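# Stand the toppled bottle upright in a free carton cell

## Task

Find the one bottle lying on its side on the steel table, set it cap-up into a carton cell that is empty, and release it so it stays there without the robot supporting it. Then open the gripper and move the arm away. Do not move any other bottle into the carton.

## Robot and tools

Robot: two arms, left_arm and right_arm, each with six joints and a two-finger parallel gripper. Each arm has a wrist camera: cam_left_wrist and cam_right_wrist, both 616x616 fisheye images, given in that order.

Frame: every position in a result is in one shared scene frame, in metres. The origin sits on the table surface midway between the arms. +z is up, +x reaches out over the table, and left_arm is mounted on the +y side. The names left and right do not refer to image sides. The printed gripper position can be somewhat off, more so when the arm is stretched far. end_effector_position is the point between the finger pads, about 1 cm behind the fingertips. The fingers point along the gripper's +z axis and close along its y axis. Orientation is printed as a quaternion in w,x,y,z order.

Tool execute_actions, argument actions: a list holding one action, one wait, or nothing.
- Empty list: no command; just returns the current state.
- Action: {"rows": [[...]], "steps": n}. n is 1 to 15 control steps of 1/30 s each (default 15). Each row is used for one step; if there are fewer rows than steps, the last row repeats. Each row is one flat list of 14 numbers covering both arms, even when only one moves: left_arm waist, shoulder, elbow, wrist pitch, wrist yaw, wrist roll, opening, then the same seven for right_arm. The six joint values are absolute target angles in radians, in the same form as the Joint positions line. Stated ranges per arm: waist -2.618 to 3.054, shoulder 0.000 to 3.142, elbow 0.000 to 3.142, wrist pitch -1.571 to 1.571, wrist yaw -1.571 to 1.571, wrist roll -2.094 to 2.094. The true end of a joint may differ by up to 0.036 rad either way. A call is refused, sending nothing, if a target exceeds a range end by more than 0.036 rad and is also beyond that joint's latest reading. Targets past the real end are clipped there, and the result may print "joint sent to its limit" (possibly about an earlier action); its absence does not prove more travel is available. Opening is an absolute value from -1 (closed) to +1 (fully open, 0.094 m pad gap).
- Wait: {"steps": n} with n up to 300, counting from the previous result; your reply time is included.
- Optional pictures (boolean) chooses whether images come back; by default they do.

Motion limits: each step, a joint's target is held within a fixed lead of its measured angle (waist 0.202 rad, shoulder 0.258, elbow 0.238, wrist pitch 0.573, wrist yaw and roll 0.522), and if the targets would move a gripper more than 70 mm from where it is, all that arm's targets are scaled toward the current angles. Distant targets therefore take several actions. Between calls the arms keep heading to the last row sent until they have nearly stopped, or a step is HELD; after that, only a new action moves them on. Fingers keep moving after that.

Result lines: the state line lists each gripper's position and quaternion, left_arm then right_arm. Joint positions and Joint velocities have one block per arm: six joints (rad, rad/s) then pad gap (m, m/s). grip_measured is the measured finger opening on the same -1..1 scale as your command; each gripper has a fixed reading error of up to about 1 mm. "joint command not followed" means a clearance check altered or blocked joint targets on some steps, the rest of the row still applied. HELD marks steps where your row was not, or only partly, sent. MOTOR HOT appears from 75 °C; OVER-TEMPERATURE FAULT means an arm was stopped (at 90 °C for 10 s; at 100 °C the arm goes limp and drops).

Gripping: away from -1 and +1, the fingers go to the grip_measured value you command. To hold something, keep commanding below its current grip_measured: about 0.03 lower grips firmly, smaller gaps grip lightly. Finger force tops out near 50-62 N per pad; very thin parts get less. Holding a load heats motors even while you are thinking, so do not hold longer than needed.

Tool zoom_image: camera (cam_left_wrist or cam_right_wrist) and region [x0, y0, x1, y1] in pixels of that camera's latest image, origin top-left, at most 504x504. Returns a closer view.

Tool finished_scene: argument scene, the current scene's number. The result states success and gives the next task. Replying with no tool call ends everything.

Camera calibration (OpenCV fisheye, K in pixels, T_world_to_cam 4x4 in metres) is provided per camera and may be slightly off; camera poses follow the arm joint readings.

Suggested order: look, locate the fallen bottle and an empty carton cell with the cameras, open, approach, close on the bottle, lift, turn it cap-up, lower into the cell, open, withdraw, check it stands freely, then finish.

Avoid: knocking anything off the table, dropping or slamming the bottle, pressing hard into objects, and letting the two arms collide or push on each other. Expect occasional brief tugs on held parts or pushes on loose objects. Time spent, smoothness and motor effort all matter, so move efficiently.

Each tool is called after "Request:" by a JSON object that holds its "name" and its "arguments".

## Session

Request:
{"name": "execute_actions", "arguments": {"actions": []}}

Scene clock: 0.00 s of 5440.00 s.
left_arm: end_effector_position=(+0.3744, +0.3632, +0.1455) grip_measured=+1.000 end_effector_quat_wxyz=(+0.040, +0.101, +0.994, +0.027) | right_arm: end_effector_position=(+0.3104, -0.3515, +0.3319) grip_measured=+1.000 end_effector_quat_wxyz=(+0.641, +0.192, +0.743, +0.002)
Joint positions: left_arm=[-0.07   2.1    2.044 -1.427 -0.04   0.272  0.094] | right_arm=[-0.259  0.573  0.805 -0.412  0.131  0.281  0.094]
Joint velocities: left_arm=[-0.012 -0.007 -0.002 -0.051  0.022 -0.007  0.   ] | right_arm=[ 0.012  0.007  0.002  0.022 -0.125 -0.022  0.   ]
Motor temperatures (°C, as the motors report them): left_arm=[26 23 25 28 23 22] | right_arm=[25 25 27 29 24 23]
camera_calibration (this result's frames):
cam_left_wrist: T_world_to_cam=[[-0.420238, -0.902185, -0.0972784, 0.508626], [-0.821615, 0.332806, 0.462806, 0.146064], [-0.385161, 0.274414, -0.881106, 0.286396], [0, 0, 0, 1]] pos_world=[0.444061, 0.331673, 0.234225]
cam_right_wrist: T_world_to_cam=[[-0.255611, -0.875058, -0.411019, -0.0801079], [-0.459188, 0.484015, -0.7449, 0.585474], [0.85077, -0.00166956, -0.525535, 0.0277664], [0, 0, 0, 1]] pos_world=[0.224743, -0.353431, 0.417786]

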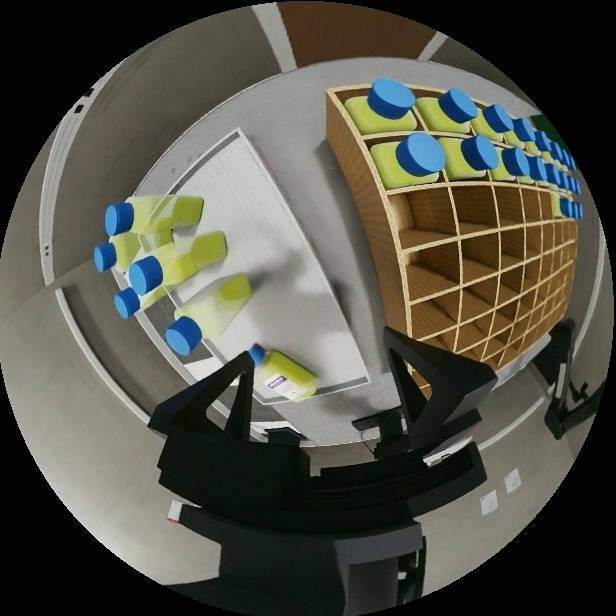

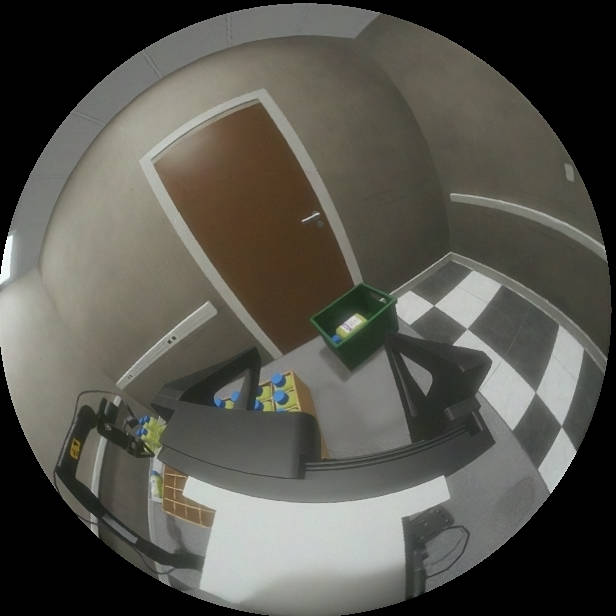

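Request:
{"name": "execute_actions", "arguments": {"actions": [{"rows":[[-0.07,2.06,2.05,-1.44,-0.03,0.25,1,-0.259,0.573,0.805,-0.412,0.131,0.281,1],[-0.07,2.02,2.05,-1.46,-0.02,0.22,1,-0.259,0.573,0.805,-0.412,0.131,0.281,1],[-0.07,1.98,2.04,-1.48,0,0.19,1,-0.259,0.573,0.805,-0.412,0.131,0.281,1],[-0.06,1.94,2.03,-1.5,0,0.16,1,-0.259,0.573,0.805,-0.412,0.131,0.281,1],[-0.04,1.9,2.02,-1.52,0,0.13,1,-0.259,0.573,0.805,-0.412,0.131,0.281,1],[-0.01,1.86,2.0,-1.54,0,0.1,1,-0.259,0.573,0.805,-0.412,0.131,0.281,1],[0.03,1.82,1.98,-1.56,0,0.07,1,-0.259,0.573,0.805,-0.412,0.131,0.281,1],[0.07,1.79,1.96,-1.56,0,0.04,1,-0.259,0.573,0.805,-0.412,0.131,0.281,1],[0.11,1.76,1.94,-1.56,0,0,1,-0.259,0.573,0.805,-0.412,0.131,0.281,1],[0.15,1.74,1.92,-1.56,0,0,1,-0.259,0.573,0.805,-0.412,0.131,0.281,1],[0.19,1.72,1.9,-1.56,0,0,1,-0.259,0.573,0.805,-0.412,0.131,0.281,1],[0.23,1.71,1.88,-1.56,0,0,1,-0.259,0.573,0.805,-0.412,0.131,0.281,1],[0.27,1.70,1.86,-1.56,0,0,1,-0.259,0.573,0.805,-0.412,0.131,0.281,1]]}], "pictures": false}}

Request:
{"name": "execute_actions", "arguments": {"actions": [{"steps":12}]}}

Request:
{"name": "zoom_image", "arguments": {"camera": "cam_left_wrist", "region": [200, 130, 452, 382]}}

Scene clock: 16.27 s of 5440.00 s.
left_arm: end_effector_position=(+0.2640, +0.4650, +0.2526) grip_measured=+1.000 end_effector_quat_wxyz=(+0.126, -0.185, +0.974, +0.034) | right_arm: end_effector_position=(+0.3104, -0.3515, +0.3319) grip_measured=+1.000 end_effector_quat_wxyz=(+0.641, +0.192, +0.743, +0.002)
Joint positions: left_arm=[ 0.272  1.684  1.902 -1.527 -0.01   0.037  0.094] | right_arm=[-0.259  0.573  0.805 -0.412  0.131  0.281  0.094]
Joint velocities: left_arm=[ 0.657 -0.1   -0.252 -0.227 -0.125 -0.227  0.   ] | right_arm=[-0.032  0.022  0.002 -0.037  0.007 -0.051  0.   ]
Motor temperatures (°C, as the motors report them): left_arm=[26 27 26 28 23 22] | right_arm=[25 25 29 31 24 23]
joint sent to its limit (left arm) — the command would take joint 4 (wrist pitch) past its lower limit, so that joint was sent only as far as its limit.
Steps of this call (steps 1 to 90: nothing new was sent; then 12.77 s passed at rest; steps 91 to 105: all 15 steps of this action). Readings (joint positions):
91: left_arm=[-0.070 2.099 2.044 -1.427 -0.040 0.269] | right_arm=[-0.259 0.573 0.805 -0.412 0.131 0.281]
92: left_arm=[-0.070 2.094 2.044 -1.428 -0.038 0.262] | right_arm=[-0.259 0.573 0.805 -0.412 0.131 0.281]
94: left_arm=[-0.070 2.062 2.036 -1.434 -0.030 0.235] | right_arm=[-0.259 0.573 0.805 -0.412 0.131 0.281]
98: left_arm=[-0.031 1.907 1.996 -1.475 -0.011 0.154] | right_arm=[-0.259 0.573 0.805 -0.412 0.131 0.281]
105: the state above

Scene clock: 16.67 s of 5440.00 s.
left_arm: end_effector_position=(+0.2564, +0.4643, +0.2410) grip_measured=+1.000 end_effector_quat_wxyz=(+0.102, -0.202, +0.974, +0.028) | right_arm: end_effector_position=(+0.3104, -0.3515, +0.3319) grip_measured=+1.000 end_effector_quat_wxyz=(+0.641, +0.192, +0.743, +0.002)
Joint positions: left_arm=[ 0.279  1.689  1.87  -1.541 -0.011  0.009  0.094] | right_arm=[-0.259  0.573  0.805 -0.412  0.131  0.281  0.094]
Joint velocities: left_arm=[-0.002 -0.002  0.007  0.007 -0.007 -0.081  0.   ] | right_arm=[-0.017 -0.007 -0.007 -0.051 -0.037  0.037  0.   ]
Motor temperatures (°C, as the motors report them): left_arm=[26 27 26 28 23 22] | right_arm=[25 25 29 31 24 23]
joint sent to its limit (left arm) — the command would take joint 4 (wrist pitch) past its lower limit, so that joint was sent only as far as its limit.
Steps of this call (steps 1 to 12: the robot went on to your last target). Readings (joint positions):
1: left_arm=[0.287 1.683 1.895 -1.534 -0.012 0.030] | right_arm=[-0.259 0.573 0.805 -0.412 0.131 0.281]
2: left_arm=[0.289 1.684 1.886 -1.535 -0.012 0.025] | right_arm=[-0.259 0.573 0.805 -0.412 0.131 0.281]
4: left_arm=[0.284 1.687 1.873 -1.539 -0.012 0.018] | right_arm=[-0.259 0.573 0.805 -0.412 0.131 0.281]
8: left_arm=[0.279 1.689 1.870 -1.541 -0.011 0.012] | right_arm=[-0.259 0.573 0.805 -0.412 0.131 0.281]
12: the state above
camera_calibration (this result's frames):
cam_left_wrist: T_world_to_cam=[[0.181417, -0.98006, -0.08106, 0.437522], [-0.922396, -0.198164, 0.331536, 0.275264], [-0.340989, 0.0146232, -0.939954, 0.42084], [0, 0, 0, 1]] pos_world=[0.318031, 0.477191, 0.339776]
cam_right_wrist: T_world_to_cam=[[-0.255611, -0.875058, -0.411019, -0.0801079], [-0.459188, 0.484015, -0.7449, 0.585474], [0.85077, -0.00166956, -0.525535, 0.0277664], [0, 0, 0, 1]] pos_world=[0.224743, -0.353431, 0.417786]

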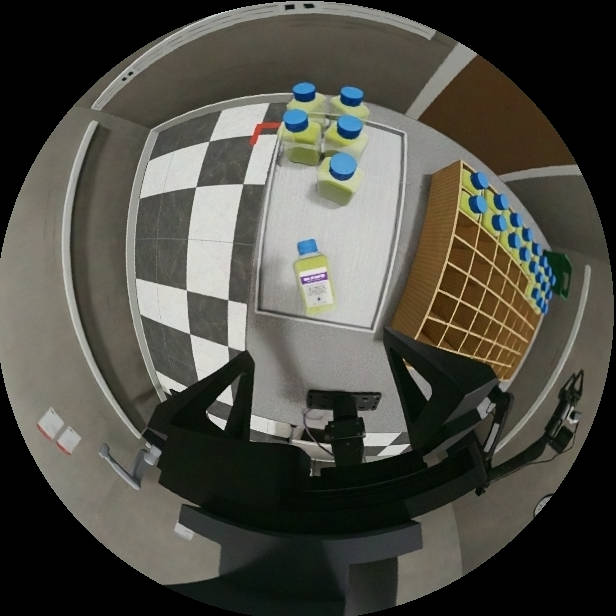

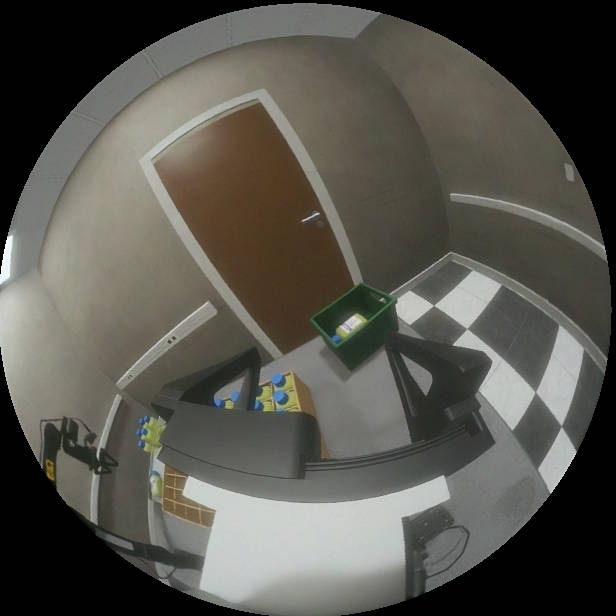

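Region (200, 130, 452, 382) of cam_left_wrist's 616x616 image, scaled by 2.000, with more detail than that image has.

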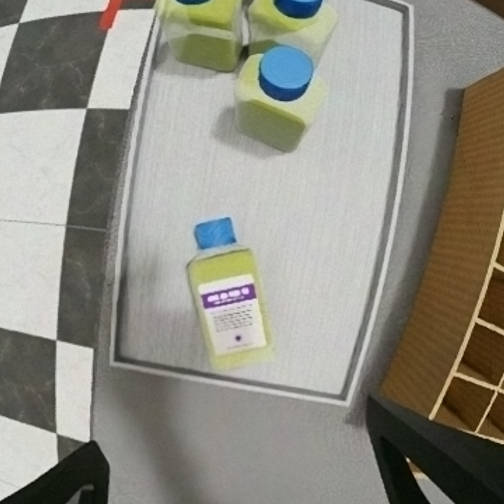

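Request:
{"name": "execute_actions", "arguments": {"actions": [{"rows":[[0.28,1.72,1.88,-1.53,0,0,0.9,-0.259,0.573,0.805,-0.412,0.131,0.281,1],[0.285,1.75,1.89,-1.52,0,0,0.8,-0.259,0.573,0.805,-0.412,0.131,0.281,1],[0.29,1.79,1.9,-1.51,0,0,0.7,-0.259,0.573,0.805,-0.412,0.131,0.281,1],[0.295,1.83,1.91,-1.5,0,0,0.6,-0.259,0.573,0.805,-0.412,0.131,0.281,1],[0.3,1.87,1.92,-1.5,0,0,0.5,-0.259,0.573,0.805,-0.412,0.131,0.281,1],[0.3,1.91,1.93,-1.49,0,0,0.4,-0.259,0.573,0.805,-0.412,0.131,0.281,1],[0.3,1.95,1.94,-1.49,0,0,0.3,-0.259,0.573,0.805,-0.412,0.131,0.281,1],[0.3,1.99,1.95,-1.48,0,0,0.2,-0.259,0.573,0.805,-0.412,0.131,0.281,1],[0.3,2.03,1.96,-1.48,0,0,0.2,-0.259,0.573,0.805,-0.412,0.131,0.281,1],[0.3,2.07,1.97,-1.47,0,0,0.2,-0.259,0.573,0.805,-0.412,0.131,0.281,1],[0.3,2.10,1.98,-1.47,0,0,0.2,-0.259,0.573,0.805,-0.412,0.131,0.281,1],[0.3,2.12,1.99,-1.46,0,0,0.2,-0.259,0.573,0.805,-0.412,0.131,0.281,1],[0.3,2.14,2.0,-1.46,0,0,0.2,-0.259,0.573,0.805,-0.412,0.131,0.281,1],[0.3,2.155,2.0,-1.46,0,0,0.2,-0.259,0.573,0.805,-0.412,0.131,0.281,1]]}], "pictures": false}}

Request:
{"name": "execute_actions", "arguments": {"actions": [{"steps":12}]}}

Request:
{"name": "zoom_image", "arguments": {"camera": "cam_left_wrist", "region": [200, 200, 452, 452]}}

Scene clock: 37.40 s of 5440.00 s.
left_arm: end_effector_position=(+0.3125, +0.4939, +0.1029) grip_measured=+0.202 end_effector_quat_wxyz=(-0.043, -0.209, +0.977, -0.004) | right_arm: end_effector_position=(+0.3104, -0.3515, +0.3319) grip_measured=+1.000 end_effector_quat_wxyz=(+0.641, +0.192, +0.743, +0.002)
Joint positions: left_arm=[ 0.29   2.158  1.965 -1.465 -0.011  0.007  0.056] | right_arm=[-0.259  0.573  0.805 -0.412  0.131  0.281  0.094]
Joint velocities: left_arm=[-0.007  0.608 -0.002  0.139 -0.022  0.007 -0.   ] | right_arm=[ 0.002 -0.002  0.002  0.007 -0.022  0.007  0.   ]
Motor temperatures (°C, as the motors report them): left_arm=[26 25 26 28 23 22] | right_arm=[25 25 29 33 24 23]
joint sent to its limit (left arm) — the command would take joint 4 (wrist pitch) past its lower limit, so that joint was sent only as far as its limit.
Steps of this call (steps 1 to 30: the robot went on to your last target; steps 31 to 90: nothing new was sent; then 17.23 s passed at rest; steps 91 to 105: all 15 steps of this action). Readings (joint positions):
91: left_arm=[0.279 1.690 1.870 -1.541 -0.011 0.007] | right_arm=[-0.259 0.573 0.805 -0.412 0.131 0.281]
92: left_arm=[0.279 1.694 1.872 -1.541 -0.011 0.007] | right_arm=[-0.259 0.573 0.805 -0.412 0.131 0.281]
94: left_arm=[0.279 1.725 1.889 -1.539 -0.011 0.007] | right_arm=[-0.259 0.573 0.805 -0.412 0.131 0.281]
98: left_arm=[0.287 1.871 1.932 -1.517 -0.011 0.007] | right_arm=[-0.259 0.573 0.805 -0.412 0.131 0.281]
105: the state above

Scene clock: 37.80 s of 5440.00 s.
left_arm: end_effector_position=(+0.3166, +0.4958, +0.1011) grip_measured=+0.202 end_effector_quat_wxyz=(-0.041, -0.209, +0.977, -0.004) | right_arm: end_effector_position=(+0.3104, -0.3515, +0.3319) grip_measured=+1.000 end_effector_quat_wxyz=(+0.641, +0.192, +0.743, +0.002)
Joint positions: left_arm=[ 0.29   2.173  1.983 -1.463 -0.011  0.007  0.056] | right_arm=[-0.259  0.573  0.805 -0.412  0.131  0.281  0.094]
Joint velocities: left_arm=[-0.012 -0.007  0.012 -0.051 -0.022 -0.022  0.   ] | right_arm=[ 0.022  0.012  0.007  0.037 -0.051  0.007  0.   ]
Motor temperatures (°C, as the motors report them): left_arm=[26 26 26 28 23 22] | right_arm=[25 25 29 33 24 23]
Steps of this call (steps 1 to 12: the robot went on to your last target). Readings (joint positions):
1: left_arm=[0.290 2.174 1.965 -1.463 -0.011 0.007] | right_arm=[-0.259 0.573 0.805 -0.412 0.131 0.281]
2: left_arm=[0.290 2.182 1.965 -1.462 -0.011 0.007] | right_arm=[-0.259 0.573 0.805 -0.412 0.131 0.281]
4: left_arm=[0.290 2.183 1.967 -1.463 -0.011 0.007] | right_arm=[-0.259 0.573 0.805 -0.412 0.131 0.281]
8: left_arm=[0.290 2.176 1.981 -1.463 -0.011 0.007] | right_arm=[-0.259 0.573 0.805 -0.412 0.131 0.281]
12: the state above
camera_calibration (this result's frames):
cam_left_wrist: T_world_to_cam=[[0.182209, -0.983204, -0.0105216, 0.440298], [-0.796979, -0.153947, 0.584059, 0.296227], [-0.575869, -0.0980351, -0.811643, 0.426691], [0, 0, 0, 1]] pos_world=[0.401579, 0.520336, 0.177939]
cam_right_wrist: T_world_to_cam=[[-0.255611, -0.875058, -0.411019, -0.0801079], [-0.459188, 0.484015, -0.7449, 0.585474], [0.85077, -0.00166956, -0.525535, 0.0277664], [0, 0, 0, 1]] pos_world=[0.224743, -0.353431, 0.417786]

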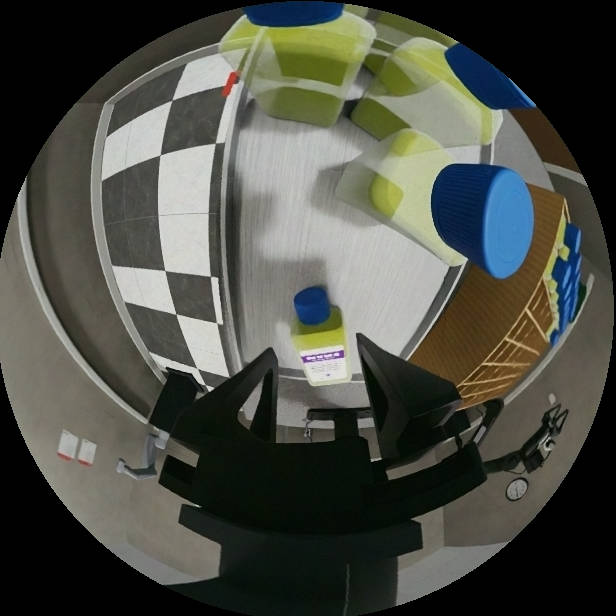

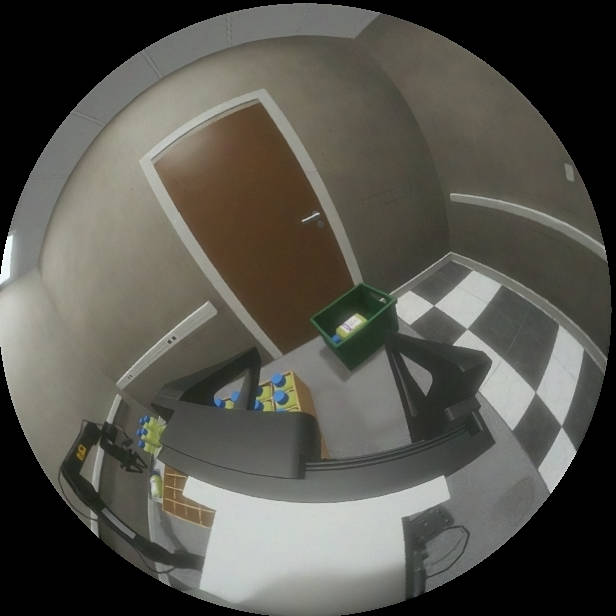

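Region (200, 200, 452, 452) of cam_left_wrist's 616x616 image, scaled by 2.000, with more detail than that image has.

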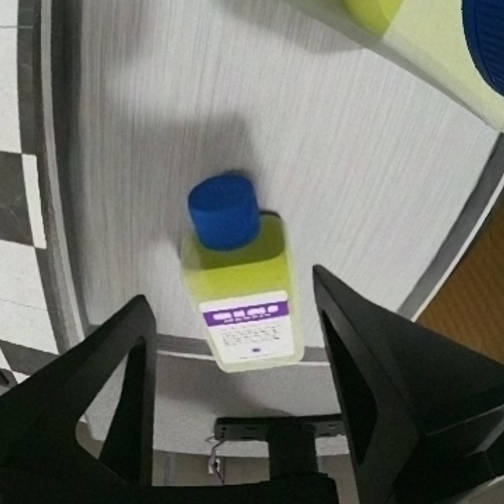

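Request:
{"name": "execute_actions", "arguments": {"actions": [{"rows":[[0.307,2.13,1.95,-1.44,0,0,0.3,-0.259,0.573,0.805,-0.412,0.131,0.281,1],[0.307,2.10,1.91,-1.42,0,0,0.4,-0.259,0.573,0.805,-0.412,0.131,0.281,1],[0.307,2.07,1.87,-1.40,0,0,0.5,-0.259,0.573,0.805,-0.412,0.131,0.281,1],[0.307,2.04,1.83,-1.38,0,0,0.6,-0.259,0.573,0.805,-0.412,0.131,0.281,1],[0.307,2.01,1.79,-1.36,0,0,0.6,-0.259,0.573,0.805,-0.412,0.131,0.281,1],[0.307,1.98,1.75,-1.34,0,0,0.6,-0.259,0.573,0.805,-0.412,0.131,0.281,1],[0.307,1.95,1.71,-1.32,0,0,0.6,-0.259,0.573,0.805,-0.412,0.131,0.281,1],[0.307,1.92,1.67,-1.30,0,0,0.6,-0.259,0.573,0.805,-0.412,0.131,0.281,1],[0.307,1.89,1.63,-1.28,0,0,0.6,-0.259,0.573,0.805,-0.412,0.131,0.281,1],[0.307,1.87,1.59,-1.26,0,0,0.6,-0.259,0.573,0.805,-0.412,0.131,0.281,1],[0.307,1.85,1.55,-1.23,0,0,0.6,-0.259,0.573,0.805,-0.412,0.131,0.281,1],[0.307,1.84,1.52,-1.2,0,0,0.6,-0.259,0.573,0.805,-0.412,0.131,0.281,1],[0.307,1.835,1.49,-1.17,0,0,0.6,-0.259,0.573,0.805,-0.412,0.131,0.281,1],[0.307,1.835,1.46,-1.14,0,0,0.6,-0.259,0.573,0.805,-0.412,0.131,0.281,1],[0.307,1.84,1.44,-1.12,0,0,0.6,-0.259,0.573,0.805,-0.412,0.131,0.281,1]]}], "pictures": false}}

Request:
{"name": "execute_actions", "arguments": {"actions": [{"rows":[[0.307,1.845,1.42,-1.1,0,0,0.6,-0.259,0.573,0.805,-0.412,0.131,0.281,1],[0.307,1.85,1.4,-1.08,0,0,0.6,-0.259,0.573,0.805,-0.412,0.131,0.281,1],[0.307,1.855,1.385,-1.06,0,0,0.6,-0.259,0.573,0.805,-0.412,0.131,0.281,1],[0.307,1.86,1.37,-1.05,0,0,0.6,-0.259,0.573,0.805,-0.412,0.131,0.281,1],[0.307,1.865,1.36,-1.04,0,0,0.6,-0.259,0.573,0.805,-0.412,0.131,0.281,1]]}]}}

Scene clock: 56.20 s of 5440.00 s.
left_arm: end_effector_position=(+0.2597, +0.4724, +0.1017) grip_measured=+0.598 end_effector_quat_wxyz=(-0.003, -0.213, +0.977, +0.005) | right_arm: end_effector_position=(+0.3104, -0.3515, +0.3319) grip_measured=+1.000 end_effector_quat_wxyz=(+0.641, +0.192, +0.743, +0.002)
Joint positions: left_arm=[ 0.297  1.836  1.503 -1.241 -0.011  0.006  0.075] | right_arm=[-0.259  0.573  0.805 -0.412  0.131  0.281  0.094]
Joint velocities: left_arm=[-0.017 -0.076 -0.779  0.667  0.051 -0.022  0.001] | right_arm=[ 0.017  0.002 -0.007 -0.051 -0.007  0.007  0.   ]
Motor temperatures (°C, as the motors report them): left_arm=[26 30 27 27 23 22] | right_arm=[25 25 29 34 24 23]
Steps of this call (steps 1 to 30: the robot went on to your last target; steps 31 to 90: nothing new was sent; then 14.90 s passed at rest; steps 91 to 105: all 15 steps of this action). Readings (joint positions):
91: left_arm=[0.291 2.171 1.979 -1.459 -0.011 0.007] | right_arm=[-0.259 0.573 0.805 -0.412 0.131 0.281]
92: left_arm=[0.292 2.161 1.962 -1.448 -0.011 0.006] | right_arm=[-0.259 0.573 0.805 -0.412 0.131 0.281]
94: left_arm=[0.294 2.121 1.899 -1.421 -0.011 0.006] | right_arm=[-0.259 0.573 0.805 -0.412 0.131 0.281]
98: left_arm=[0.297 1.999 1.743 -1.371 -0.011 0.006] | right_arm=[-0.259 0.573 0.805 -0.412 0.131 0.281]
105: the state above

Scene clock: 56.70 s of 5440.00 s.
left_arm: end_effector_position=(+0.2642, +0.4745, +0.0619) grip_measured=+0.598 end_effector_quat_wxyz=(+0.011, -0.213, +0.977, +0.008) | right_arm: end_effector_position=(+0.3104, -0.3515, +0.3319) grip_measured=+1.000 end_effector_quat_wxyz=(+0.641, +0.192, +0.743, +0.002)
Joint positions: left_arm=[ 0.297  1.856  1.368 -1.059 -0.011  0.006  0.075] | right_arm=[-0.259  0.573  0.805 -0.412  0.131  0.281  0.094]
Joint velocities: left_arm=[ 0.002  0.012  0.002  0.081  0.051 -0.037 -0.   ] | right_arm=[-0.007  0.007 -0.012  0.022 -0.081  0.007  0.   ]
Motor temperatures (°C, as the motors report them): left_arm=[26 29 27 27 23 22] | right_arm=[25 25 29 34 24 23]
Steps of this call (steps 1 to 15: all 15 steps of this action). Readings (joint positions):
1: left_arm=[0.297 1.836 1.479 -1.218 -0.011 0.006] | right_arm=[-0.259 0.573 0.805 -0.412 0.131 0.281]
2: left_arm=[0.297 1.836 1.453 -1.191 -0.011 0.006] | right_arm=[-0.259 0.573 0.805 -0.412 0.131 0.281]
4: left_arm=[0.297 1.838 1.408 -1.149 -0.011 0.006] | right_arm=[-0.259 0.573 0.805 -0.412 0.131 0.281]
8: left_arm=[0.297 1.854 1.370 -1.097 -0.011 0.006] | right_arm=[-0.259 0.573 0.805 -0.412 0.131 0.281]
15: the state above
camera_calibration (this result's frames):
cam_left_wrist: T_world_to_cam=[[0.191577, -0.980811, -0.036172, 0.426428], [-0.84787, -0.18395, 0.497271, 0.307186], [-0.494382, -0.0645965, -0.866841, 0.328598], [0, 0, 0, 1]] pos_world=[0.341213, 0.495979, 0.147513]
cam_right_wrist: T_world_to_cam=[[-0.255611, -0.875058, -0.411019, -0.0801079], [-0.459188, 0.484015, -0.7449, 0.585474], [0.85077, -0.00166956, -0.525535, 0.0277664], [0, 0, 0, 1]] pos_world=[0.224743, -0.353431, 0.417786]

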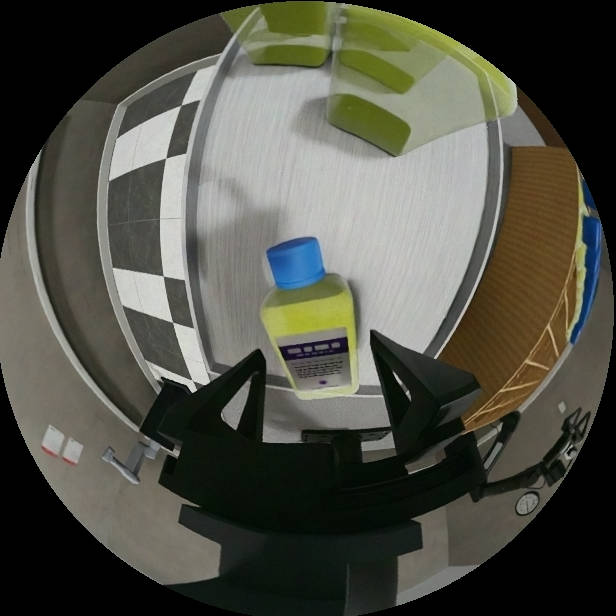

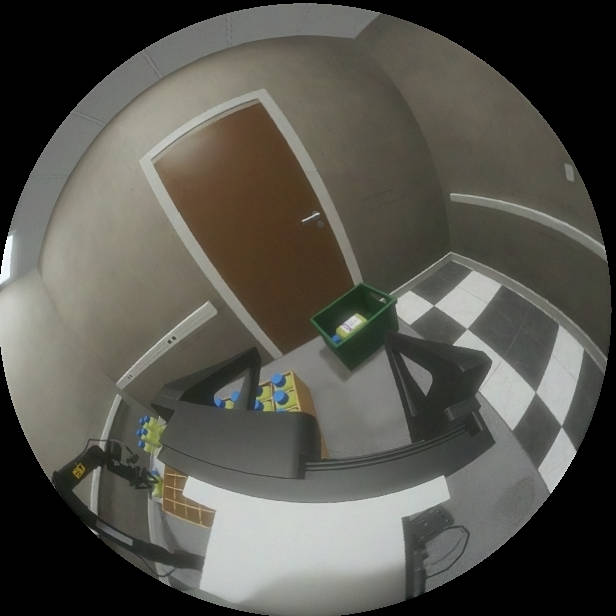

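Request:
{"name": "execute_actions", "arguments": {"actions": [{"rows":[[0.31,1.875,1.35,-1.035,0,0,0.55,-0.259,0.573,0.805,-0.412,0.131,0.281,1],[0.31,1.88,1.345,-1.035,0,0,0.5,-0.259,0.573,0.805,-0.412,0.131,0.281,1],[0.31,1.885,1.34,-1.035,0,0,0.45,-0.259,0.573,0.805,-0.412,0.131,0.281,1],[0.31,1.885,1.34,-1.035,0,0,0.4,-0.259,0.573,0.805,-0.412,0.131,0.281,1],[0.31,1.885,1.34,-1.035,0,0,0.35,-0.259,0.573,0.805,-0.412,0.131,0.281,1],[0.31,1.885,1.34,-1.035,0,0,0.3,-0.259,0.573,0.805,-0.412,0.131,0.281,1],[0.31,1.885,1.34,-1.035,0,0,0.25,-0.259,0.573,0.805,-0.412,0.131,0.281,1],[0.31,1.885,1.34,-1.035,0,0,0.2,-0.259,0.573,0.805,-0.412,0.131,0.281,1],[0.31,1.885,1.34,-1.035,0,0,0.15,-0.259,0.573,0.805,-0.412,0.131,0.281,1],[0.31,1.885,1.34,-1.035,0,0,0.1,-0.259,0.573,0.805,-0.412,0.131,0.281,1],[0.31,1.885,1.34,-1.035,0,0,0.05,-0.259,0.573,0.805,-0.412,0.131,0.281,1],[0.31,1.885,1.34,-1.035,0,0,0.0,-0.259,0.573,0.805,-0.412,0.131,0.281,1]]}]}}

Scene clock: 62.60 s of 5440.00 s.
left_arm: end_effector_position=(+0.2631, +0.4732, +0.0545) grip_measured=+0.116 end_effector_quat_wxyz=(+0.006, -0.213, +0.977, +0.005) | right_arm: end_effector_position=(+0.3104, -0.3515, +0.3319) grip_measured=+1.000 end_effector_quat_wxyz=(+0.641, +0.192, +0.743, +0.002)
Joint positions: left_arm=[ 0.297  1.867  1.353 -1.044 -0.007  0.006  0.052] | right_arm=[-0.259  0.573  0.805 -0.412  0.131  0.281  0.094]
Joint velocities: left_arm=[ 0.012 -0.007  0.017  0.007 -0.007  0.037 -0.001] | right_arm=[-0.002 -0.007 -0.012  0.066 -0.022 -0.051  0.   ]
Motor temperatures (°C, as the motors report them): left_arm=[26 28 27 27 23 22] | right_arm=[25 25 29 34 24 23]
Steps of this call (steps 1 to 15: the robot went on to your last target; steps 16 to 90: nothing new was sent; then 2.40 s passed at rest; steps 91 to 105: all 15 steps of this action). Readings (joint positions):
91: left_arm=[0.297 1.856 1.368 -1.050 -0.011 0.006] | right_arm=[-0.259 0.573 0.805 -0.412 0.131 0.281]
92: left_arm=[0.297 1.856 1.367 -1.048 -0.011 0.006] | right_arm=[-0.259 0.573 0.805 -0.412 0.131 0.281]
94: left_arm=[0.297 1.856 1.361 -1.045 -0.011 0.006] | right_arm=[-0.259 0.573 0.805 -0.412 0.131 0.281]
98: left_arm=[0.297 1.865 1.354 -1.045 -0.011 0.006] | right_arm=[-0.259 0.573 0.805 -0.412 0.131 0.281]
105: the state above
camera_calibration (this result's frames):
cam_left_wrist: T_world_to_cam=[[0.191605, -0.981019, -0.029809, 0.424872], [-0.843593, -0.180135, 0.505868, 0.306239], [-0.501636, -0.07178, -0.862096, 0.326647], [0, 0, 0, 1]] pos_world=[0.340792, 0.495419, 0.13935]
cam_right_wrist: T_world_to_cam=[[-0.255611, -0.875058, -0.411019, -0.0801079], [-0.459188, 0.484015, -0.7449, 0.585474], [0.85077, -0.00166956, -0.525535, 0.0277664], [0, 0, 0, 1]] pos_world=[0.224743, -0.353431, 0.417786]

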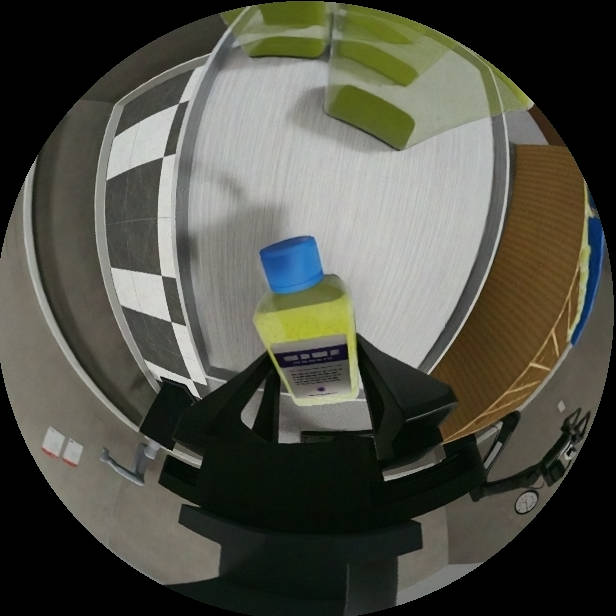

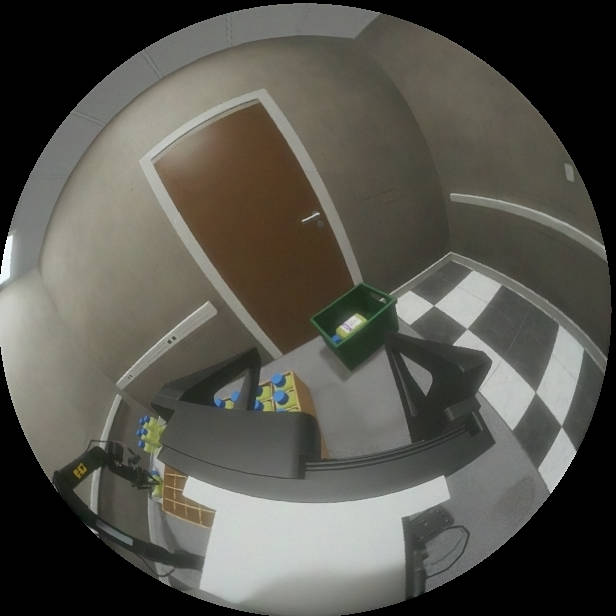

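Request:
{"name": "execute_actions", "arguments": {"actions": [{"rows":[[0.3,1.86,1.38,-1.06,0,0,0.05,-0.259,0.573,0.805,-0.412,0.131,0.281,1],[0.3,1.86,1.4,-1.08,0,0,0.05,-0.259,0.573,0.805,-0.412,0.131,0.281,1],[0.3,1.86,1.42,-1.1,0,0,0.05,-0.259,0.573,0.805,-0.412,0.131,0.281,1],[0.3,1.86,1.44,-1.12,0,0,0.05,-0.259,0.573,0.805,-0.412,0.131,0.281,1],[0.29,1.86,1.46,-1.14,0,-0.04,0.05,-0.259,0.573,0.805,-0.412,0.131,0.281,1],[0.28,1.865,1.48,-1.16,0,-0.1,0.05,-0.259,0.573,0.805,-0.412,0.131,0.281,1],[0.27,1.87,1.5,-1.18,0,-0.18,0.05,-0.259,0.573,0.805,-0.412,0.131,0.281,1],[0.26,1.875,1.52,-1.2,0,-0.27,0.05,-0.259,0.573,0.805,-0.412,0.131,0.281,1],[0.25,1.88,1.54,-1.21,0,-0.36,0.05,-0.259,0.573,0.805,-0.412,0.131,0.281,1],[0.24,1.89,1.55,-1.21,0,-0.45,0.05,-0.259,0.573,0.805,-0.412,0.131,0.281,1],[0.23,1.9,1.56,-1.21,0,-0.54,0.05,-0.259,0.573,0.805,-0.412,0.131,0.281,1],[0.22,1.905,1.565,-1.21,0,-0.63,0.05,-0.259,0.573,0.805,-0.412,0.131,0.281,1],[0.21,1.905,1.565,-1.21,0,-0.72,0.05,-0.259,0.573,0.805,-0.412,0.131,0.281,1],[0.205,1.905,1.565,-1.21,0,-0.81,0.05,-0.259,0.573,0.805,-0.412,0.131,0.281,1],[0.2,1.905,1.565,-1.21,0,-0.9,0.05,-0.259,0.573,0.805,-0.412,0.131,0.281,1]]}], "pictures": false}}

Request:
{"name": "execute_actions", "arguments": {"actions": [{"rows":[[0.2,1.905,1.565,-1.21,0,-1,0.05,-0.259,0.573,0.805,-0.412,0.131,0.281,1],[0.2,1.905,1.565,-1.21,0,-1.1,0.05,-0.259,0.573,0.805,-0.412,0.131,0.281,1],[0.2,1.905,1.565,-1.21,0,-1.2,0.05,-0.259,0.573,0.805,-0.412,0.131,0.281,1],[0.2,1.905,1.565,-1.21,0,-1.3,0.05,-0.259,0.573,0.805,-0.412,0.131,0.281,1],[0.2,1.905,1.565,-1.21,0,-1.4,0.05,-0.259,0.573,0.805,-0.412,0.131,0.281,1],[0.2,1.905,1.565,-1.21,0,-1.5,0.05,-0.259,0.573,0.805,-0.412,0.131,0.281,1],[0.2,1.905,1.565,-1.21,0,-1.6,0.05,-0.259,0.573,0.805,-0.412,0.131,0.281,1],[0.2,1.905,1.565,-1.21,0,-1.7,0.05,-0.259,0.573,0.805,-0.412,0.131,0.281,1],[0.2,1.905,1.565,-1.21,0,-1.8,0.05,-0.259,0.573,0.805,-0.412,0.131,0.281,1],[0.2,1.905,1.565,-1.21,0,-1.9,0.05,-0.259,0.573,0.805,-0.412,0.131,0.281,1],[0.2,1.905,1.565,-1.21,0,-1.96,0.05,-0.259,0.573,0.805,-0.412,0.131,0.281,1]]}], "pictures": false}}

Request:
{"name": "execute_actions", "arguments": {"actions": [{"rows":[[0.2,1.91,1.54,-1.18,0,-1.96,0.05,-0.259,0.573,0.805,-0.412,0.131,0.281,1],[0.2,1.915,1.525,-1.16,0,-1.96,0.05,-0.259,0.573,0.805,-0.412,0.131,0.281,1],[0.2,1.92,1.51,-1.14,0,-1.96,0.05,-0.259,0.573,0.805,-0.412,0.131,0.281,1],[0.2,1.925,1.5,-1.12,0,-1.96,0.05,-0.259,0.573,0.805,-0.412,0.131,0.281,1],[0.2,1.93,1.49,-1.11,0,-1.96,0.05,-0.259,0.573,0.805,-0.412,0.131,0.281,1],[0.2,1.93,1.48,-1.1,0,-1.96,0.05,-0.259,0.573,0.805,-0.412,0.131,0.281,1],[0.2,1.935,1.47,-1.09,0,-1.96,0.05,-0.259,0.573,0.805,-0.412,0.131,0.281,1],[0.2,1.935,1.46,-1.08,0,-1.96,0.05,-0.259,0.573,0.805,-0.412,0.131,0.281,1],[0.2,1.935,1.45,-1.075,0,-1.96,0.05,-0.259,0.573,0.805,-0.412,0.131,0.281,1]]}]}}

Scene clock: 82.00 s of 5440.00 s.
left_arm: end_effector_position=(+0.2983, +0.4575, +0.1002) grip_measured=+0.116 end_effector_quat_wxyz=(+0.037, -0.441, +0.897, -0.001) | right_arm: end_effector_position=(+0.3104, -0.3515, +0.3319) grip_measured=+1.000 end_effector_quat_wxyz=(+0.641, +0.192, +0.743, +0.002)
Joint positions: left_arm=[ 0.219  1.878  1.549 -1.168 -0.006 -0.558  0.052] | right_arm=[-0.259  0.573  0.805 -0.412  0.131  0.281  0.094]
Joint velocities: left_arm=[-0.281  0.115 -0.012 -0.051  0.022 -2.22  -0.   ] | right_arm=[-0.012  0.017 -0.012  0.007 -0.11  -0.037  0.   ]
Motor temperatures (°C, as the motors report them): left_arm=[26 27 26 27 23 22] | right_arm=[25 25 29 35 24 23]
Steps of this call (steps 1 to 15: the robot went on to your last target; steps 16 to 90: nothing new was sent; then 15.90 s passed at rest; steps 91 to 105: all 15 steps of this action). Readings (joint positions):
91: left_arm=[0.297 1.867 1.353 -1.044 -0.007 0.006] | right_arm=[-0.259 0.573 0.805 -0.412 0.131 0.281]
92: left_arm=[0.297 1.867 1.357 -1.049 -0.007 0.006] | right_arm=[-0.259 0.573 0.805 -0.412 0.131 0.281]
94: left_arm=[0.297 1.867 1.379 -1.071 -0.007 0.006] | right_arm=[-0.259 0.573 0.805 -0.412 0.131 0.281]
98: left_arm=[0.290 1.867 1.462 -1.124 -0.007 -0.085] | right_arm=[-0.259 0.573 0.805 -0.412 0.131 0.281]
105: the state above

Scene clock: 82.50 s of 5440.00 s.
left_arm: end_effector_position=(+0.2949, +0.4489, +0.0930) grip_measured=+0.116 end_effector_quat_wxyz=(-0.012, +0.877, -0.480, +0.009) | right_arm: end_effector_position=(+0.3104, -0.3515, +0.3319) grip_measured=+1.000 end_effector_quat_wxyz=(+0.641, +0.192, +0.743, +0.002)
Joint positions: left_arm=[ 0.202  1.897  1.549 -1.191 -0.003 -1.8    0.052] | right_arm=[-0.259  0.573  0.805 -0.412  0.131  0.281  0.094]
Joint velocities: left_arm=[-0.002 -0.007  0.012 -0.066  0.022 -0.96  -0.001] | right_arm=[ 0.012 -0.022 -0.002 -0.022  0.007 -0.066  0.   ]
Motor temperatures (°C, as the motors report them): left_arm=[26 27 26 27 23 22] | right_arm=[25 25 29 35 24 23]
Steps of this call (steps 1 to 15: all 15 steps of this action). Readings (joint positions):
1: left_arm=[0.210 1.881 1.549 -1.172 -0.005 -0.641] | right_arm=[-0.259 0.573 0.805 -0.412 0.131 0.281]
2: left_arm=[0.205 1.886 1.549 -1.177 -0.004 -0.727] | right_arm=[-0.259 0.573 0.805 -0.412 0.131 0.281]
4: left_arm=[0.202 1.894 1.549 -1.184 -0.003 -0.908] | right_arm=[-0.259 0.573 0.805 -0.412 0.131 0.281]
8: left_arm=[0.202 1.897 1.549 -1.190 -0.003 -1.289] | right_arm=[-0.259 0.573 0.805 -0.412 0.131 0.281]
15: the state above

Scene clock: 83.00 s of 5440.00 s.
left_arm: end_effector_position=(+0.2901, +0.4472, +0.0574) grip_measured=+0.116 end_effector_quat_wxyz=(-0.000, +0.910, -0.414, -0.001) | right_arm: end_effector_position=(+0.3104, -0.3515, +0.3319) grip_measured=+1.000 end_effector_quat_wxyz=(+0.641, +0.192, +0.743, +0.002)
Joint positions: left_arm=[ 0.202  1.933  1.453 -1.093 -0.003 -1.948  0.052] | right_arm=[-0.259  0.573  0.805 -0.412  0.131  0.281  0.094]
Joint velocities: left_arm=[ 0.007 -0.007 -0.002  0.139 -0.022 -0.037  0.001] | right_arm=[ 0.007  0.002  0.002 -0.051 -0.022 -0.066  0.   ]
Motor temperatures (°C, as the motors report them): left_arm=[26 27 26 27 23 22] | right_arm=[25 25 29 35 24 23]
Steps of this call (steps 1 to 15: all 15 steps of this action). Readings (joint positions):
1: left_arm=[0.202 1.897 1.549 -1.191 -0.003 -1.831] | right_arm=[-0.259 0.573 0.805 -0.412 0.131 0.281]
2: left_arm=[0.202 1.897 1.547 -1.187 -0.003 -1.856] | right_arm=[-0.259 0.573 0.805 -0.412 0.131 0.281]
4: left_arm=[0.202 1.897 1.532 -1.167 -0.003 -1.891] | right_arm=[-0.259 0.573 0.805 -0.412 0.131 0.281]
8: left_arm=[0.202 1.912 1.489 -1.125 -0.003 -1.928] | right_arm=[-0.259 0.573 0.805 -0.412 0.131 0.281]
15: the state above
camera_calibration (this result's frames):
cam_left_wrist: T_world_to_cam=[[0.886618, 0.462009, -0.0213779, -0.453178], [0.406395, -0.756159, 0.512901, 0.217444], [0.220799, -0.463435, -0.858182, 0.306121], [0, 0, 0, 1]] pos_world=[0.245836, 0.515661, 0.141492]
cam_right_wrist: T_world_to_cam=[[-0.255611, -0.875058, -0.411019, -0.0801079], [-0.459188, 0.484015, -0.7449, 0.585474], [0.85077, -0.00166956, -0.525535, 0.0277664], [0, 0, 0, 1]] pos_world=[0.224743, -0.353431, 0.417786]

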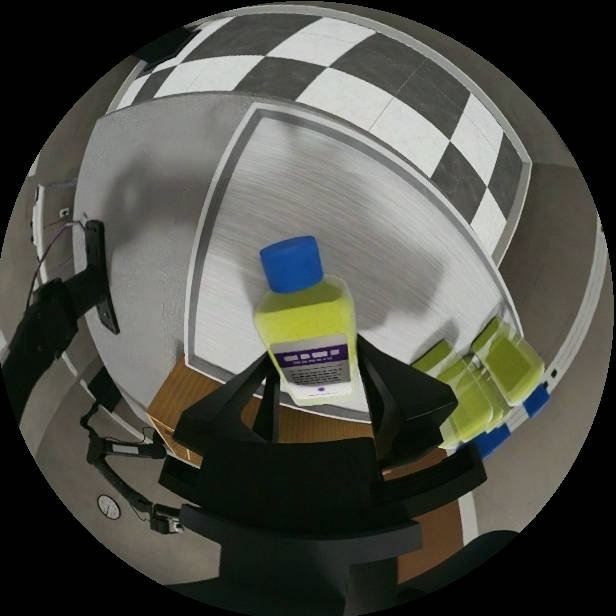

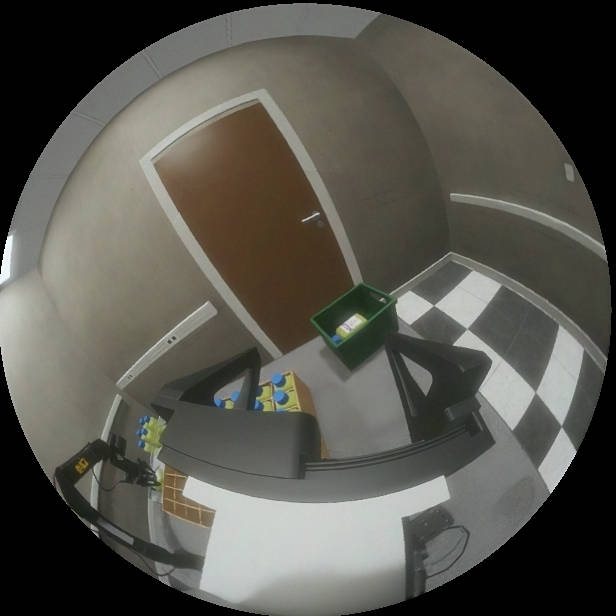

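Request:
{"name": "execute_actions", "arguments": {"actions": [{"rows":[[0.2,1.945,1.44,-1.08,0,-1.955,0.05,-0.259,0.573,0.805,-0.412,0.131,0.281,1],[0.2,1.945,1.44,-1.08,0,-1.955,0.05,-0.259,0.573,0.805,-0.412,0.131,0.281,1],[0.2,1.945,1.44,-1.08,0,-1.955,0.05,-0.259,0.573,0.805,-0.412,0.131,0.281,1],[0.2,1.945,1.44,-1.08,0,-1.955,0.05,-0.259,0.573,0.805,-0.412,0.131,0.281,1],[0.2,1.945,1.44,-1.08,0,-1.955,0.13,-0.259,0.573,0.805,-0.412,0.131,0.281,1],[0.2,1.94,1.44,-1.08,0,-1.955,0.25,-0.259,0.573,0.805,-0.412,0.131,0.281,1],[0.2,1.93,1.45,-1.09,0,-1.955,0.5,-0.259,0.573,0.805,-0.412,0.131,0.281,1],[0.2,1.92,1.47,-1.12,0,-1.955,0.5,-0.259,0.573,0.805,-0.412,0.131,0.281,1],[0.2,1.91,1.49,-1.16,0,-1.955,0.5,-0.259,0.573,0.805,-0.412,0.131,0.281,1],[0.2,1.9,1.51,-1.2,0,-1.955,0.5,-0.259,0.573,0.805,-0.412,0.131,0.281,1],[0.2,1.89,1.53,-1.24,0,-1.955,0.5,-0.259,0.573,0.805,-0.412,0.131,0.281,1],[0.2,1.88,1.55,-1.27,0,-1.955,0.5,-0.259,0.573,0.805,-0.412,0.131,0.281,1],[0.2,1.87,1.57,-1.3,0,-1.955,0.5,-0.259,0.573,0.805,-0.412,0.131,0.281,1],[0.2,1.86,1.59,-1.3,0,-1.955,0.5,-0.259,0.573,0.805,-0.412,0.131,0.281,1],[0.2,1.85,1.6,-1.3,0,-1.955,0.5,-0.259,0.573,0.805,-0.412,0.131,0.281,1]]}], "pictures": false}}

Request:
{"name": "execute_actions", "arguments": {"actions": [{"rows":[[0.21,1.84,1.6,-1.3,0.03,-1.92,0.5,-0.259,0.573,0.805,-0.412,0.131,0.281,1],[0.24,1.83,1.59,-1.3,0.07,-1.89,0.5,-0.259,0.573,0.805,-0.412,0.131,0.281,1],[0.27,1.82,1.58,-1.3,0.11,-1.86,0.5,-0.259,0.573,0.805,-0.412,0.131,0.281,1],[0.30,1.81,1.57,-1.29,0.15,-1.83,0.5,-0.259,0.573,0.805,-0.412,0.131,0.281,1],[0.33,1.81,1.56,-1.28,0.19,-1.8,0.5,-0.259,0.573,0.805,-0.412,0.131,0.281,1],[0.36,1.81,1.55,-1.27,0.23,-1.77,0.5,-0.259,0.573,0.805,-0.412,0.131,0.281,1],[0.39,1.81,1.54,-1.26,0.27,-1.74,0.5,-0.259,0.573,0.805,-0.412,0.131,0.281,1],[0.42,1.81,1.52,-1.25,0.31,-1.71,0.5,-0.259,0.573,0.805,-0.412,0.131,0.281,1],[0.45,1.81,1.5,-1.24,0.35,-1.68,0.5,-0.259,0.573,0.805,-0.412,0.131,0.281,1],[0.48,1.81,1.48,-1.22,0.39,-1.65,0.5,-0.259,0.573,0.805,-0.412,0.131,0.281,1],[0.51,1.81,1.46,-1.2,0.43,-1.62,0.5,-0.259,0.573,0.805,-0.412,0.131,0.281,1],[0.54,1.815,1.44,-1.18,0.47,-1.59,0.5,-0.259,0.573,0.805,-0.412,0.131,0.281,1],[0.57,1.82,1.42,-1.16,0.51,-1.56,0.5,-0.259,0.573,0.805,-0.412,0.131,0.281,1],[0.595,1.825,1.4,-1.15,0.535,-1.53,0.5,-0.259,0.573,0.805,-0.412,0.131,0.281,1],[0.612,1.83,1.39,-1.14,0.535,-1.53,0.5,-0.259,0.573,0.805,-0.412,0.131,0.281,1]]}], "pictures": false}}

Request:
{"name": "execute_actions", "arguments": {"actions": [{"rows":[[0.612,1.835,1.38,-1.12,0.535,-1.53,0.4,-0.259,0.573,0.805,-0.412,0.131,0.281,1],[0.612,1.84,1.365,-1.1,0.535,-1.53,0.4,-0.259,0.573,0.805,-0.412,0.131,0.281,1],[0.612,1.845,1.35,-1.08,0.535,-1.53,0.4,-0.259,0.573,0.805,-0.412,0.131,0.281,1],[0.612,1.85,1.335,-1.06,0.535,-1.53,0.4,-0.259,0.573,0.805,-0.412,0.131,0.281,1],[0.612,1.855,1.32,-1.04,0.535,-1.53,0.4,-0.259,0.573,0.805,-0.412,0.131,0.281,1],[0.612,1.86,1.305,-1.02,0.535,-1.53,0.4,-0.259,0.573,0.805,-0.412,0.131,0.281,1],[0.612,1.865,1.29,-1.0,0.535,-1.53,0.4,-0.259,0.573,0.805,-0.412,0.131,0.281,1],[0.612,1.87,1.28,-0.99,0.535,-1.53,0.4,-0.259,0.573,0.805,-0.412,0.131,0.281,1]]}], "pictures": false}}

Request:
{"name": "execute_actions", "arguments": {"actions": [{"steps":5}]}}

Request:
{"name": "zoom_image", "arguments": {"camera": "cam_left_wrist", "region": [200, 240, 440, 440]}}

Scene clock: 102.10 s of 5440.00 s.
left_arm: end_effector_position=(+0.2888, +0.4468, +0.0902) grip_measured=+0.498 end_effector_quat_wxyz=(-0.000, +0.911, -0.412, -0.002) | right_arm: end_effector_position=(+0.3104, -0.3515, +0.3319) grip_measured=+1.000 end_effector_quat_wxyz=(+0.641, +0.192, +0.743, +0.002)
Joint positions: left_arm=[ 0.202  1.906  1.549 -1.217 -0.003 -1.953  0.07 ] | right_arm=[-0.259  0.573  0.805 -0.412  0.131  0.281  0.094]
Joint velocities: left_arm=[-0.002 -0.383  0.501 -0.491 -0.051 -0.066 -0.   ] | right_arm=[ 0.002  0.002 -0.017  0.11   0.081 -0.007  0.   ]
Motor temperatures (°C, as the motors report them): left_arm=[26 28 26 27 23 22] | right_arm=[25 25 29 36 24 23]
Steps of this call (steps 1 to 30: the robot went on to your last target; steps 31 to 90: nothing new was sent; then 15.60 s passed at rest; steps 91 to 105: all 15 steps of this action). Readings (joint positions):
91: left_arm=[0.202 1.933 1.453 -1.079 -0.003 -1.953] | right_arm=[-0.259 0.573 0.805 -0.412 0.131 0.281]
92: left_arm=[0.202 1.933 1.453 -1.079 -0.003 -1.953] | right_arm=[-0.259 0.573 0.805 -0.412 0.131 0.281]
94: left_arm=[0.202 1.933 1.453 -1.079 -0.003 -1.953] | right_arm=[-0.259 0.573 0.805 -0.412 0.131 0.281]
98: left_arm=[0.202 1.933 1.453 -1.081 -0.003 -1.953] | right_arm=[-0.259 0.573 0.805 -0.412 0.131 0.281]
105: the state above

Scene clock: 102.60 s of 5440.00 s.
left_arm: end_effector_position=(+0.2496, +0.4901, +0.1041) grip_measured=+0.498 end_effector_quat_wxyz=(+0.092, +0.903, -0.380, +0.179) | right_arm: end_effector_position=(+0.3104, -0.3515, +0.3319) grip_measured=+1.000 end_effector_quat_wxyz=(+0.641, +0.192, +0.743, +0.002)
Joint positions: left_arm=[ 0.572  1.813  1.426 -1.189  0.406 -1.633  0.07 ] | right_arm=[-0.259  0.573  0.805 -0.412  0.131  0.281  0.094]
Joint velocities: left_arm=[ 0.691 -0.012 -0.535  0.168  0.74   0.608  0.001] | right_arm=[-0.007 -0.022 -0.002 -0.007 -0.037 -0.051  0.   ]
Motor temperatures (°C, as the motors report them): left_arm=[26 28 26 27 23 22] | right_arm=[25 25 29 36 24 23]
Steps of this call (steps 1 to 15: all 15 steps of this action). Readings (joint positions):
1: left_arm=[0.202 1.891 1.565 -1.227 0.001 -1.949] | right_arm=[-0.259 0.573 0.805 -0.412 0.131 0.281]
2: left_arm=[0.204 1.875 1.574 -1.233 0.012 -1.940] | right_arm=[-0.259 0.573 0.805 -0.412 0.131 0.281]
4: left_arm=[0.228 1.839 1.576 -1.243 0.055 -1.910] | right_arm=[-0.259 0.573 0.805 -0.412 0.131 0.281]
8: left_arm=[0.351 1.814 1.568 -1.247 0.171 -1.821] | right_arm=[-0.259 0.573 0.805 -0.412 0.131 0.281]
15: the state above

Scene clock: 103.10 s of 5440.00 s.
left_arm: end_effector_position=(+0.2533, +0.4898, +0.0642) grip_measured=+0.402 end_effector_quat_wxyz=(+0.104, +0.882, -0.395, +0.233) | right_arm: end_effector_position=(+0.3104, -0.3515, +0.3319) grip_measured=+1.000 end_effector_quat_wxyz=(+0.641, +0.192, +0.743, +0.002)
Joint positions: left_arm=[ 0.618  1.861  1.288 -1.013  0.517 -1.54   0.066] | right_arm=[-0.259  0.573  0.805 -0.412  0.131  0.281  0.094]
Joint velocities: left_arm=[-0.002 -0.002 -0.017  0.066  0.051  0.022 -0.   ] | right_arm=[ 0.002  0.002 -0.007  0.022 -0.037  0.007  0.   ]
Motor temperatures (°C, as the motors report them): left_arm=[26 28 26 27 23 22] | right_arm=[25 25 29 36 24 23]
Steps of this call (steps 1 to 15: all 15 steps of this action). Readings (joint positions):
1: left_arm=[0.594 1.814 1.411 -1.180 0.427 -1.613] | right_arm=[-0.259 0.573 0.805 -0.412 0.131 0.281]
2: left_arm=[0.609 1.816 1.397 -1.169 0.444 -1.598] | right_arm=[-0.259 0.573 0.805 -0.412 0.131 0.281]
4: left_arm=[0.618 1.821 1.372 -1.136 0.469 -1.576] | right_arm=[-0.259 0.573 0.805 -0.412 0.131 0.281]
8: left_arm=[0.618 1.838 1.317 -1.065 0.502 -1.553] | right_arm=[-0.259 0.573 0.805 -0.412 0.131 0.281]
15: the state above

Scene clock: 103.27 s of 5440.00 s.
left_arm: end_effector_position=(+0.2556, +0.4913, +0.0644) grip_measured=+0.402 end_effector_quat_wxyz=(+0.099, +0.881, -0.397, +0.237) | right_arm: end_effector_position=(+0.3104, -0.3515, +0.3319) grip_measured=+1.000 end_effector_quat_wxyz=(+0.641, +0.192, +0.743, +0.002)
Joint positions: left_arm=[ 0.618  1.861  1.288 -1.001  0.52  -1.538  0.066] | right_arm=[-0.259  0.573  0.805 -0.412  0.131  0.281  0.094]
Joint velocities: left_arm=[0.007 0.007 0.002 0.007 0.095 0.066 0.   ] | right_arm=[-0.012  0.002  0.007 -0.007  0.007 -0.037  0.   ]
Motor temperatures (°C, as the motors report them): left_arm=[26 28 26 27 23 22] | right_arm=[25 25 29 36 24 23]
Steps of this call (steps 1 to 5: the robot went on to your last target). Readings (joint positions):
1: left_arm=[0.618 1.861 1.288 -1.009 0.518 -1.539] | right_arm=[-0.259 0.573 0.805 -0.412 0.131 0.281]
2: left_arm=[0.618 1.861 1.288 -1.006 0.518 -1.539] | right_arm=[-0.259 0.573 0.805 -0.412 0.131 0.281]
4: left_arm=[0.618 1.861 1.288 -1.003 0.520 -1.538] | right_arm=[-0.259 0.573 0.805 -0.412 0.131 0.281]
5: the state above
camera_calibration (this result's frames):
cam_left_wrist: T_world_to_cam=[[0.867036, 0.485352, 0.112612, -0.457937], [0.159902, -0.48512, 0.859704, 0.168684], [0.47189, -0.727387, -0.498225, 0.382503], [0, 0, 0, 1]] pos_world=[0.189575, 0.58232, 0.097124]
cam_right_wrist: T_world_to_cam=[[-0.255611, -0.875058, -0.411019, -0.0801079], [-0.459188, 0.484015, -0.7449, 0.585474], [0.85077, -0.00166956, -0.525535, 0.0277664], [0, 0, 0, 1]] pos_world=[0.224743, -0.353431, 0.417786]

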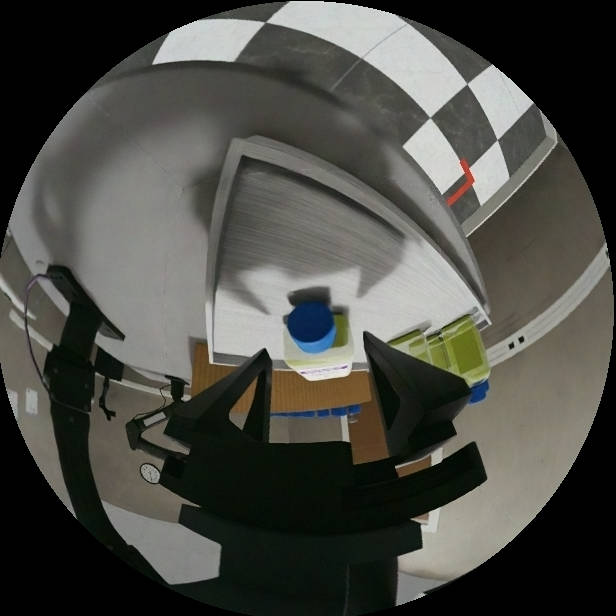

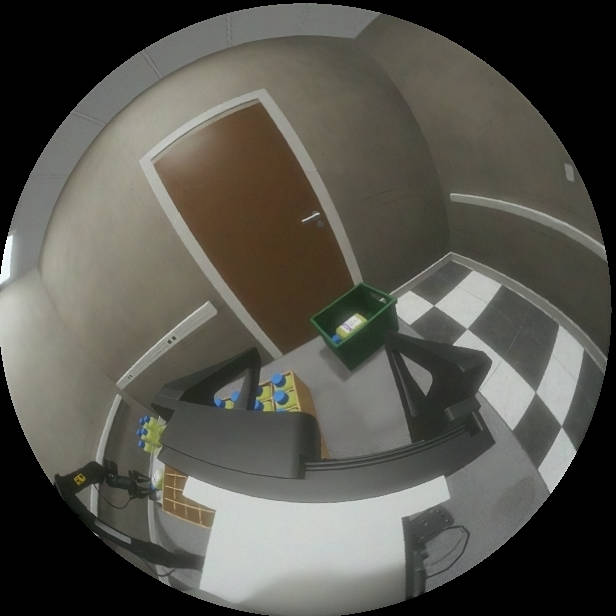

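Region (200, 240, 440, 440) of cam_left_wrist's 616x616 image, scaled by 2.100, with more detail than that image has.

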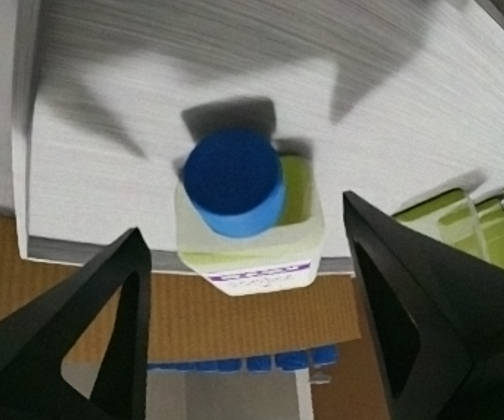

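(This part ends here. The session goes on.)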